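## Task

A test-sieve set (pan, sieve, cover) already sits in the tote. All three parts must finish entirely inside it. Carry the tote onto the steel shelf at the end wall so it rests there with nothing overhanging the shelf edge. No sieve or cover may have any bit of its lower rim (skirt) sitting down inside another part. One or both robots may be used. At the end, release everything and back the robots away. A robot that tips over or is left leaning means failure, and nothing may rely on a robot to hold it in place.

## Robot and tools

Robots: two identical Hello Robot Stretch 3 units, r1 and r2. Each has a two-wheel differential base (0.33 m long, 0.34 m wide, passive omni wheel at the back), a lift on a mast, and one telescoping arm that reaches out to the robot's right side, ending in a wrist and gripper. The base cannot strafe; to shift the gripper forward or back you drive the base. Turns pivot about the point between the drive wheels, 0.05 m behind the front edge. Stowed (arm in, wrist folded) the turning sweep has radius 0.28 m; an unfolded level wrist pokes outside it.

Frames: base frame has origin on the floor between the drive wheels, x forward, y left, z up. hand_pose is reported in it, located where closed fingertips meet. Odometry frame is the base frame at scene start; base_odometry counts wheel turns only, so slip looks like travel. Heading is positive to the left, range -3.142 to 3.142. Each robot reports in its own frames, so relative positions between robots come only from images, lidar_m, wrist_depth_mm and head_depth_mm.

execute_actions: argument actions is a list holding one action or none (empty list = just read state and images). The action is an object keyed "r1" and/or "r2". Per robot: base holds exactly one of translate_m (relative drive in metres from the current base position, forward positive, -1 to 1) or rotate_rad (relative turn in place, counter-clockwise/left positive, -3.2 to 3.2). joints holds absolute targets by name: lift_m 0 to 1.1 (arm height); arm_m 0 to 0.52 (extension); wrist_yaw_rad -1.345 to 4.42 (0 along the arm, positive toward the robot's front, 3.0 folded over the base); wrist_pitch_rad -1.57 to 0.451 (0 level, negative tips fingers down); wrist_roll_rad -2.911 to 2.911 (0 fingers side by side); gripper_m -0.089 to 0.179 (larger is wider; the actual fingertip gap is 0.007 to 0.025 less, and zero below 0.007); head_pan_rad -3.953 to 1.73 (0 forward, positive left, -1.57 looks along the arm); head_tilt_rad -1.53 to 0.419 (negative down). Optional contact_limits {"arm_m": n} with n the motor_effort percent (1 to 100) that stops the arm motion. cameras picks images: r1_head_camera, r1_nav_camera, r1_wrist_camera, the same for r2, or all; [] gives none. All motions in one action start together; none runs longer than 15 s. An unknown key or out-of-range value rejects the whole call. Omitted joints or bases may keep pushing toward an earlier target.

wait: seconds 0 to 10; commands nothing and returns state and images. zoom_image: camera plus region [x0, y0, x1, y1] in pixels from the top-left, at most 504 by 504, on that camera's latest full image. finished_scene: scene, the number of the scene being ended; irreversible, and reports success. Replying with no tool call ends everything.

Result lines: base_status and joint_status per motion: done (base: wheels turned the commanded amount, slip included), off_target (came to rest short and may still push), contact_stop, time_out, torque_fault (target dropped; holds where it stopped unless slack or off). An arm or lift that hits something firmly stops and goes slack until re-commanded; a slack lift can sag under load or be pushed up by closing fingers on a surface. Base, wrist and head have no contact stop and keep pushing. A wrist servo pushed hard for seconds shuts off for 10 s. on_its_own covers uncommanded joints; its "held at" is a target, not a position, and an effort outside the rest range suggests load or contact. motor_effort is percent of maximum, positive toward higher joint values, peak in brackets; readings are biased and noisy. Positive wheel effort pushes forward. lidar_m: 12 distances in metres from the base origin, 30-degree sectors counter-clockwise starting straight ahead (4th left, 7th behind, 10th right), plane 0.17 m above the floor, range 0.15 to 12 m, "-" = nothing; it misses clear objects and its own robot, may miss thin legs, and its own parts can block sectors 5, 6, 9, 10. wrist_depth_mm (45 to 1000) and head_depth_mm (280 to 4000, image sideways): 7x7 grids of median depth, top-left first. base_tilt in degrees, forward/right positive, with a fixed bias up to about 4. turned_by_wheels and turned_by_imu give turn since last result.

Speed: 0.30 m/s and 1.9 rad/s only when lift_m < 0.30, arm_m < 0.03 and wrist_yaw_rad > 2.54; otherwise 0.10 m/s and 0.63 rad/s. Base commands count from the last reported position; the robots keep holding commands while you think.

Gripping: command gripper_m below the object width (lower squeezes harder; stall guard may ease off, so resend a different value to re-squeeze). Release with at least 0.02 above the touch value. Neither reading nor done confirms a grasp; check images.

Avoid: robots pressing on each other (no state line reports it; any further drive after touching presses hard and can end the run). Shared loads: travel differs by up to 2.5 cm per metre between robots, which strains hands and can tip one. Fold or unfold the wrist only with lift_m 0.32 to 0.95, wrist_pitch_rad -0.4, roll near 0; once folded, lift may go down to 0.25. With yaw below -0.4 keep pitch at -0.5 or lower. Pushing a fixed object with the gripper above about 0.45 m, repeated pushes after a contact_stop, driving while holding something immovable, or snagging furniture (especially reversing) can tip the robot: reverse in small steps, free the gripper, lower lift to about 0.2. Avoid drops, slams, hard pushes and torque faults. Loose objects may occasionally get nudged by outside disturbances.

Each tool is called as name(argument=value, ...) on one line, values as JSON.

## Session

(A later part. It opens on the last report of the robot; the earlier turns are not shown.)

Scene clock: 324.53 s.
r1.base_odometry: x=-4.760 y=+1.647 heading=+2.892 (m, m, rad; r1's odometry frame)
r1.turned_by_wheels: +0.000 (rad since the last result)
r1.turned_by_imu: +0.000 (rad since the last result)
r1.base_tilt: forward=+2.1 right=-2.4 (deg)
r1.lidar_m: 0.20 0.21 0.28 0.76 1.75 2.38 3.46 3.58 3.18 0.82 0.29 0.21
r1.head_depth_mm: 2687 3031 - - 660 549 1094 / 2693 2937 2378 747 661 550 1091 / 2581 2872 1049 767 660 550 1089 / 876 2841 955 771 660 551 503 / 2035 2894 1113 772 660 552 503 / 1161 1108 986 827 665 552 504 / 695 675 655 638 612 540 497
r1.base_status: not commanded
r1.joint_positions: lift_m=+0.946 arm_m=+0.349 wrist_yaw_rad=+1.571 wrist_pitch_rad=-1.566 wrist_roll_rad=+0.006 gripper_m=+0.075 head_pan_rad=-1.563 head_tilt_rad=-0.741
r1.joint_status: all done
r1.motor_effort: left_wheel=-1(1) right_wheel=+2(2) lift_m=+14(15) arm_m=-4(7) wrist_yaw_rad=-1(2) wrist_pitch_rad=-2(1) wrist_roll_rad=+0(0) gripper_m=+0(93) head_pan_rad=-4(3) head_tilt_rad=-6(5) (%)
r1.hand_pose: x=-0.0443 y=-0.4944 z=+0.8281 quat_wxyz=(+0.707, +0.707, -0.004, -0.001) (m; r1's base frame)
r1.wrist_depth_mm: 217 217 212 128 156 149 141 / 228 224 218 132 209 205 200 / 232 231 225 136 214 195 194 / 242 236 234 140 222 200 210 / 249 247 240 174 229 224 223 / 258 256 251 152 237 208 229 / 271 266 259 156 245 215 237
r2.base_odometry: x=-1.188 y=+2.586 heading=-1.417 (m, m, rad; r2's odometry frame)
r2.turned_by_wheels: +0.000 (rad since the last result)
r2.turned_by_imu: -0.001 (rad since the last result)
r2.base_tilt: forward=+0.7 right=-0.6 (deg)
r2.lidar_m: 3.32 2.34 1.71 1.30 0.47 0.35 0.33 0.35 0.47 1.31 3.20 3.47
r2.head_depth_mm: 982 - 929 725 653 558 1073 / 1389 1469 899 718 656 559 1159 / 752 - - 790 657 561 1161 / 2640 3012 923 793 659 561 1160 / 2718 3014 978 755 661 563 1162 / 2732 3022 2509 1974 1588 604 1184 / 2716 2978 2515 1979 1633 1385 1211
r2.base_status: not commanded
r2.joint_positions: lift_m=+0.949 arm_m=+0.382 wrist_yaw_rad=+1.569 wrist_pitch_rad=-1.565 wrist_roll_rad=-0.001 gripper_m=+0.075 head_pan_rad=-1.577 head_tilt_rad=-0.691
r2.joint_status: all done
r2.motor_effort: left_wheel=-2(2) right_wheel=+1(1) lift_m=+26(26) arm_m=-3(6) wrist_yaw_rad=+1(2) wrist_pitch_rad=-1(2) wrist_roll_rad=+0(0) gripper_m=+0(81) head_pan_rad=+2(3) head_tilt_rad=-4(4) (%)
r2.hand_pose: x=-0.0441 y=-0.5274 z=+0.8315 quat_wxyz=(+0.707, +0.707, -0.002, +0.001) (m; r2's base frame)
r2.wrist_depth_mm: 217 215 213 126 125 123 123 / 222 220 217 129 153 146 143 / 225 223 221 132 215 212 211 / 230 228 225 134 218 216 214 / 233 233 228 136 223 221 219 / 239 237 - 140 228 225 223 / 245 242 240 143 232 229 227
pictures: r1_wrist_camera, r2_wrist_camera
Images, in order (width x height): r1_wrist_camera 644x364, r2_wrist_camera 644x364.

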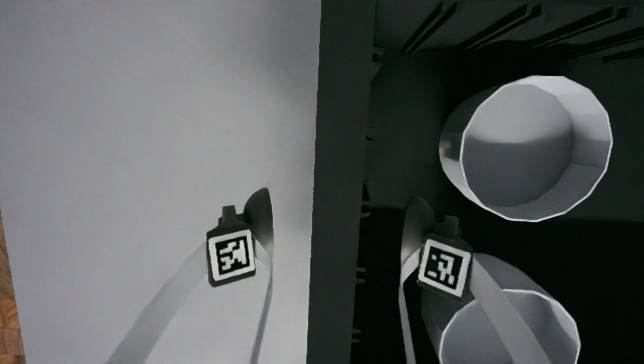

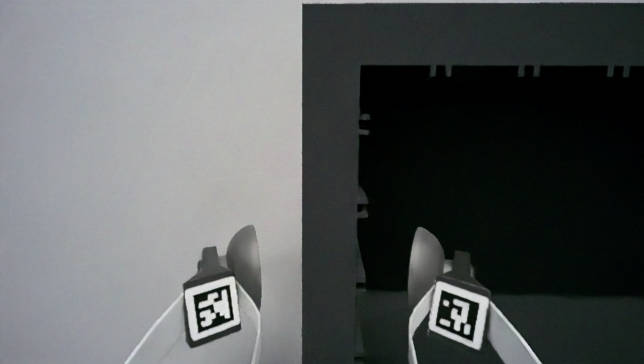

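Released cleanly. Now lift clear, then retract the arms and back away.

execute_actions(actions=[{"r1": {"joints": {"lift_m": 1.005}}, "r2": {"joints": {"lift_m": 1.008}}}], cameras=[])

execute_actions(actions=[{"r1": {"base": {"translate_m": -0.3}, "joints": {"arm_m": 0.0, "lift_m": 1.03, "head_pan_rad": -1.1}}, "r2": {"base": {"translate_m": 0.3}, "joints": {"arm_m": 0.0, "lift_m": 1.03, "head_pan_rad": -2.0}}}], cameras=["r1_head_camera", "r1_nav_camera", "r2_nav_camera"])

Scene clock: 330.20 s.
r1.base_odometry: x=-4.760 y=+1.647 heading=+2.892 (m, m, rad; r1's odometry frame)
r1.turned_by_wheels: +0.000 (rad since the last result)
r1.turned_by_imu: +0.001 (rad since the last result)
r1.base_tilt: forward=+2.1 right=-2.4 (deg)
r1.lidar_m: 0.20 0.21 0.28 0.76 1.76 2.39 3.46 3.58 3.18 0.82 0.29 0.21
r1.head_depth_mm: 2683 - 2731 2050 679 548 1098 / 2614 3101 2750 747 660 550 1093 / 2545 3062 964 773 660 550 1091 / 758 2977 969 769 662 551 503 / 2550 2885 1088 776 658 552 504 / 1164 1107 991 829 664 553 504 / 693 675 656 637 611 540 496
r1.base_status: not commanded
r1.joint_positions: lift_m=+1.004 arm_m=+0.349 wrist_yaw_rad=+1.571 wrist_pitch_rad=-1.566 wrist_roll_rad=+0.006 gripper_m=+0.075 head_pan_rad=-1.563 head_tilt_rad=-0.741
r1.joint_status: all done
r1.motor_effort: left_wheel=-1(1) right_wheel=+1(1) lift_m=+50(55) arm_m=-3(4) wrist_yaw_rad=-1(1) wrist_pitch_rad=-1(1) wrist_roll_rad=+0(0) gripper_m=+1(0) head_pan_rad=-4(3) head_tilt_rad=-6(6) (%)
r1.hand_pose: x=-0.0443 y=-0.4944 z=+0.8866 quat_wxyz=(+0.707, +0.707, -0.004, -0.001) (m; r1's base frame)
r1.wrist_depth_mm: 278 272 267 262 178 175 172 / - 281 273 269 263 249 254 / 297 290 285 276 271 251 266 / - 297 294 285 280 262 273 / - 309 303 291 291 288 280 / - 322 315 305 298 279 287 / - 330 324 280 269 270 293
r2.base_odometry: x=-1.188 y=+2.586 heading=-1.417 (m, m, rad; r2's odometry frame)
r2.turned_by_wheels: +0.000 (rad since the last result)
r2.turned_by_imu: -0.001 (rad since the last result)
r2.base_tilt: forward=+0.8 right=-0.6 (deg)
r2.lidar_m: 3.31 2.33 1.71 1.31 0.47 0.35 0.33 0.35 0.47 1.31 3.20 3.46
r2.head_depth_mm: - 1018 958 745 653 557 1075 / 1526 1346 909 719 655 559 1148 / - - 928 700 656 561 1156 / - 3029 925 792 660 563 1164 / 2746 3016 941 756 661 564 1157 / 2717 2983 2487 1968 1596 603 1188 / 2728 2981 2492 1977 1631 1389 1214
r2.base_status: not commanded
r2.joint_positions: lift_m=+1.008 arm_m=+0.382 wrist_yaw_rad=+1.569 wrist_pitch_rad=-1.565 wrist_roll_rad=-0.001 gripper_m=+0.075 head_pan_rad=-1.577 head_tilt_rad=-0.691
r2.joint_status: all done
r2.motor_effort: left_wheel=-2(2) right_wheel=+0(0) lift_m=+34(38) arm_m=-3(3) wrist_yaw_rad=+1(0) wrist_pitch_rad=-2(2) wrist_roll_rad=+0(0) gripper_m=+1(1) head_pan_rad=+3(2) head_tilt_rad=-3(3) (%)
r2.hand_pose: x=-0.0441 y=-0.5274 z=+0.8902 quat_wxyz=(+0.707, +0.707, -0.002, +0.001) (m; r2's base frame)
r2.wrist_depth_mm: 277 274 272 269 265 261 260 / 283 277 273 187 185 182 180 / 287 282 280 274 274 271 269 / 292 290 287 282 277 275 273 / 300 294 291 284 285 280 278 / 304 301 - 290 289 287 283 / 440 306 304 298 296 290 289
pictures: none
No camera images: the call's "cameras" was empty. Leave "cameras" out to get every camera's image.

Scene clock: 334.20 s.
r1.base_odometry: x=-4.469 y=+1.573 heading=+2.892 (m, m, rad; r1's odometry frame)
r1.turned_by_wheels: +0.000 (rad since the last result)
r1.turned_by_imu: +0.000 (rad since the last result)
r1.base_tilt: forward=+2.2 right=-2.5 (deg)
r1.lidar_m: 0.50 0.52 0.70 1.69 1.75 2.39 3.15 3.30 3.18 1.38 0.72 0.52
r1.head_depth_mm: 2549 2838 2609 1722 1584 1424 1112 / 2021 2554 965 801 723 - 1122 / 1386 1632 998 778 661 571 1116 / 1059 1194 1001 766 663 551 1114 / 858 944 1008 750 663 553 1163 / 721 778 847 830 665 581 1143 / 620 665 713 753 664 595 1017
r1.base_status: done
r1.joint_positions: lift_m=+1.029 arm_m=+0.003 wrist_yaw_rad=+1.571 wrist_pitch_rad=-1.566 wrist_roll_rad=+0.006 gripper_m=+0.075 head_pan_rad=-1.107 head_tilt_rad=-0.741
r1.joint_status: all done
joint sent to its limit — the command would take r1.arm_m past its lower limit, so that joint was sent only as far as its limit.
r1.motor_effort: left_wheel=+0(4) right_wheel=+2(4) lift_m=+50(54) arm_m=-3(4) wrist_yaw_rad=-1(1) wrist_pitch_rad=-2(1) wrist_roll_rad=+0(0) gripper_m=+0(1) head_pan_rad=+4(32) head_tilt_rad=-5(6) (%)
r1.hand_pose: x=-0.0443 y=-0.1482 z=+0.9116 quat_wxyz=(+0.707, +0.707, -0.004, -0.001) (m; r1's base frame)
r1.wrist_depth_mm: - - - 985 984 277 277 / - - - - - 288 282 / - - - - - - - / - - - - - - - / - - - - - - - / - - - - - - - / - - - - - - -
r2.base_odometry: x=-1.142 y=+2.290 heading=-1.417 (m, m, rad; r2's odometry frame)
r2.turned_by_wheels: +0.000 (rad since the last result)
r2.turned_by_imu: +0.000 (rad since the last result)
r2.base_tilt: forward=+0.7 right=-0.6 (deg)
r2.lidar_m: 3.03 2.34 1.71 1.64 0.90 0.66 0.63 0.65 0.90 1.38 3.21 3.16
r2.head_depth_mm: 807 - - 726 653 1252 1194 / 925 - - 745 654 1291 1198 / 1068 - - - 683 - 1199 / 1238 - - - - - - / 1548 - - - - - 1160 / 2000 - - - - - 1208 / 2677 2936 - - - - -
r2.base_status: done
r2.joint_positions: lift_m=+1.030 arm_m=+0.000 wrist_yaw_rad=+1.570 wrist_pitch_rad=-1.565 wrist_roll_rad=-0.001 gripper_m=+0.075 head_pan_rad=-1.993 head_tilt_rad=-0.691
r2.joint_status: all done
r2.motor_effort: left_wheel=-3(3) right_wheel=+1(4) lift_m=+33(37) arm_m=-3(4) wrist_yaw_rad=+1(0) wrist_pitch_rad=-2(1) wrist_roll_rad=+0(0) gripper_m=+1(1) head_pan_rad=-2(25) head_tilt_rad=-3(3) (%)
r2.hand_pose: x=-0.0441 y=-0.1454 z=+0.9122 quat_wxyz=(+0.707, +0.707, -0.002, +0.002) (m; r2's base frame)
r2.wrist_depth_mm: - - - - - - - / - - - - - - - / - - - - - - - / - - - - - - - / - - - - - - - / - - - - - - - / - - - - - 347 349
pictures: r1_head_camera (sideways: a quarter turn clockwise sets it upright), r1_nav_camera (sideways: a quarter turn counterclockwise sets it upright), r2_nav_camera (sideways: a quarter turn counterclockwise sets it upright)
Images, in order (width x height): r1_head_camera 896x504, r1_nav_camera 672x504, r2_nav_camera 672x504.

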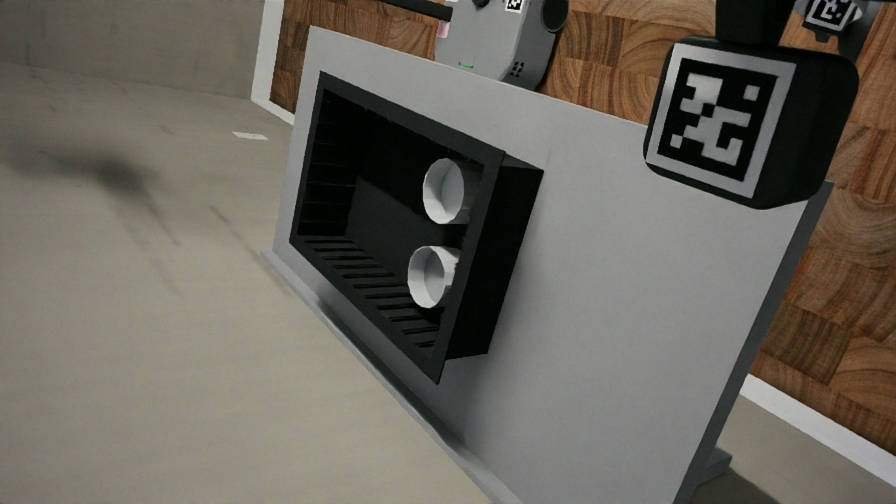

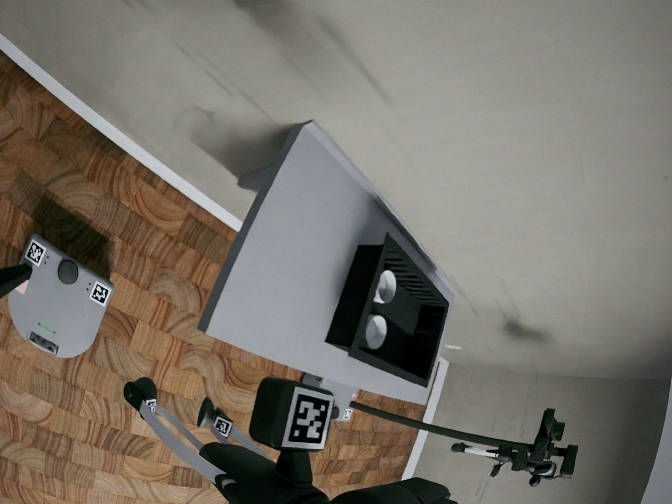

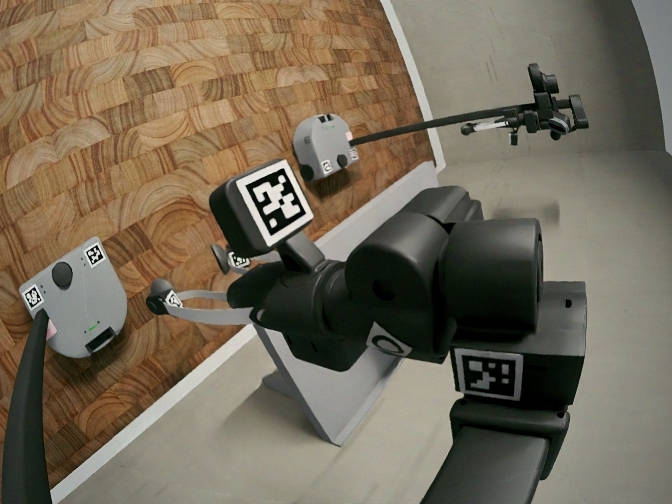

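finished_scene(scene=1)

The scene is finished: the task was done.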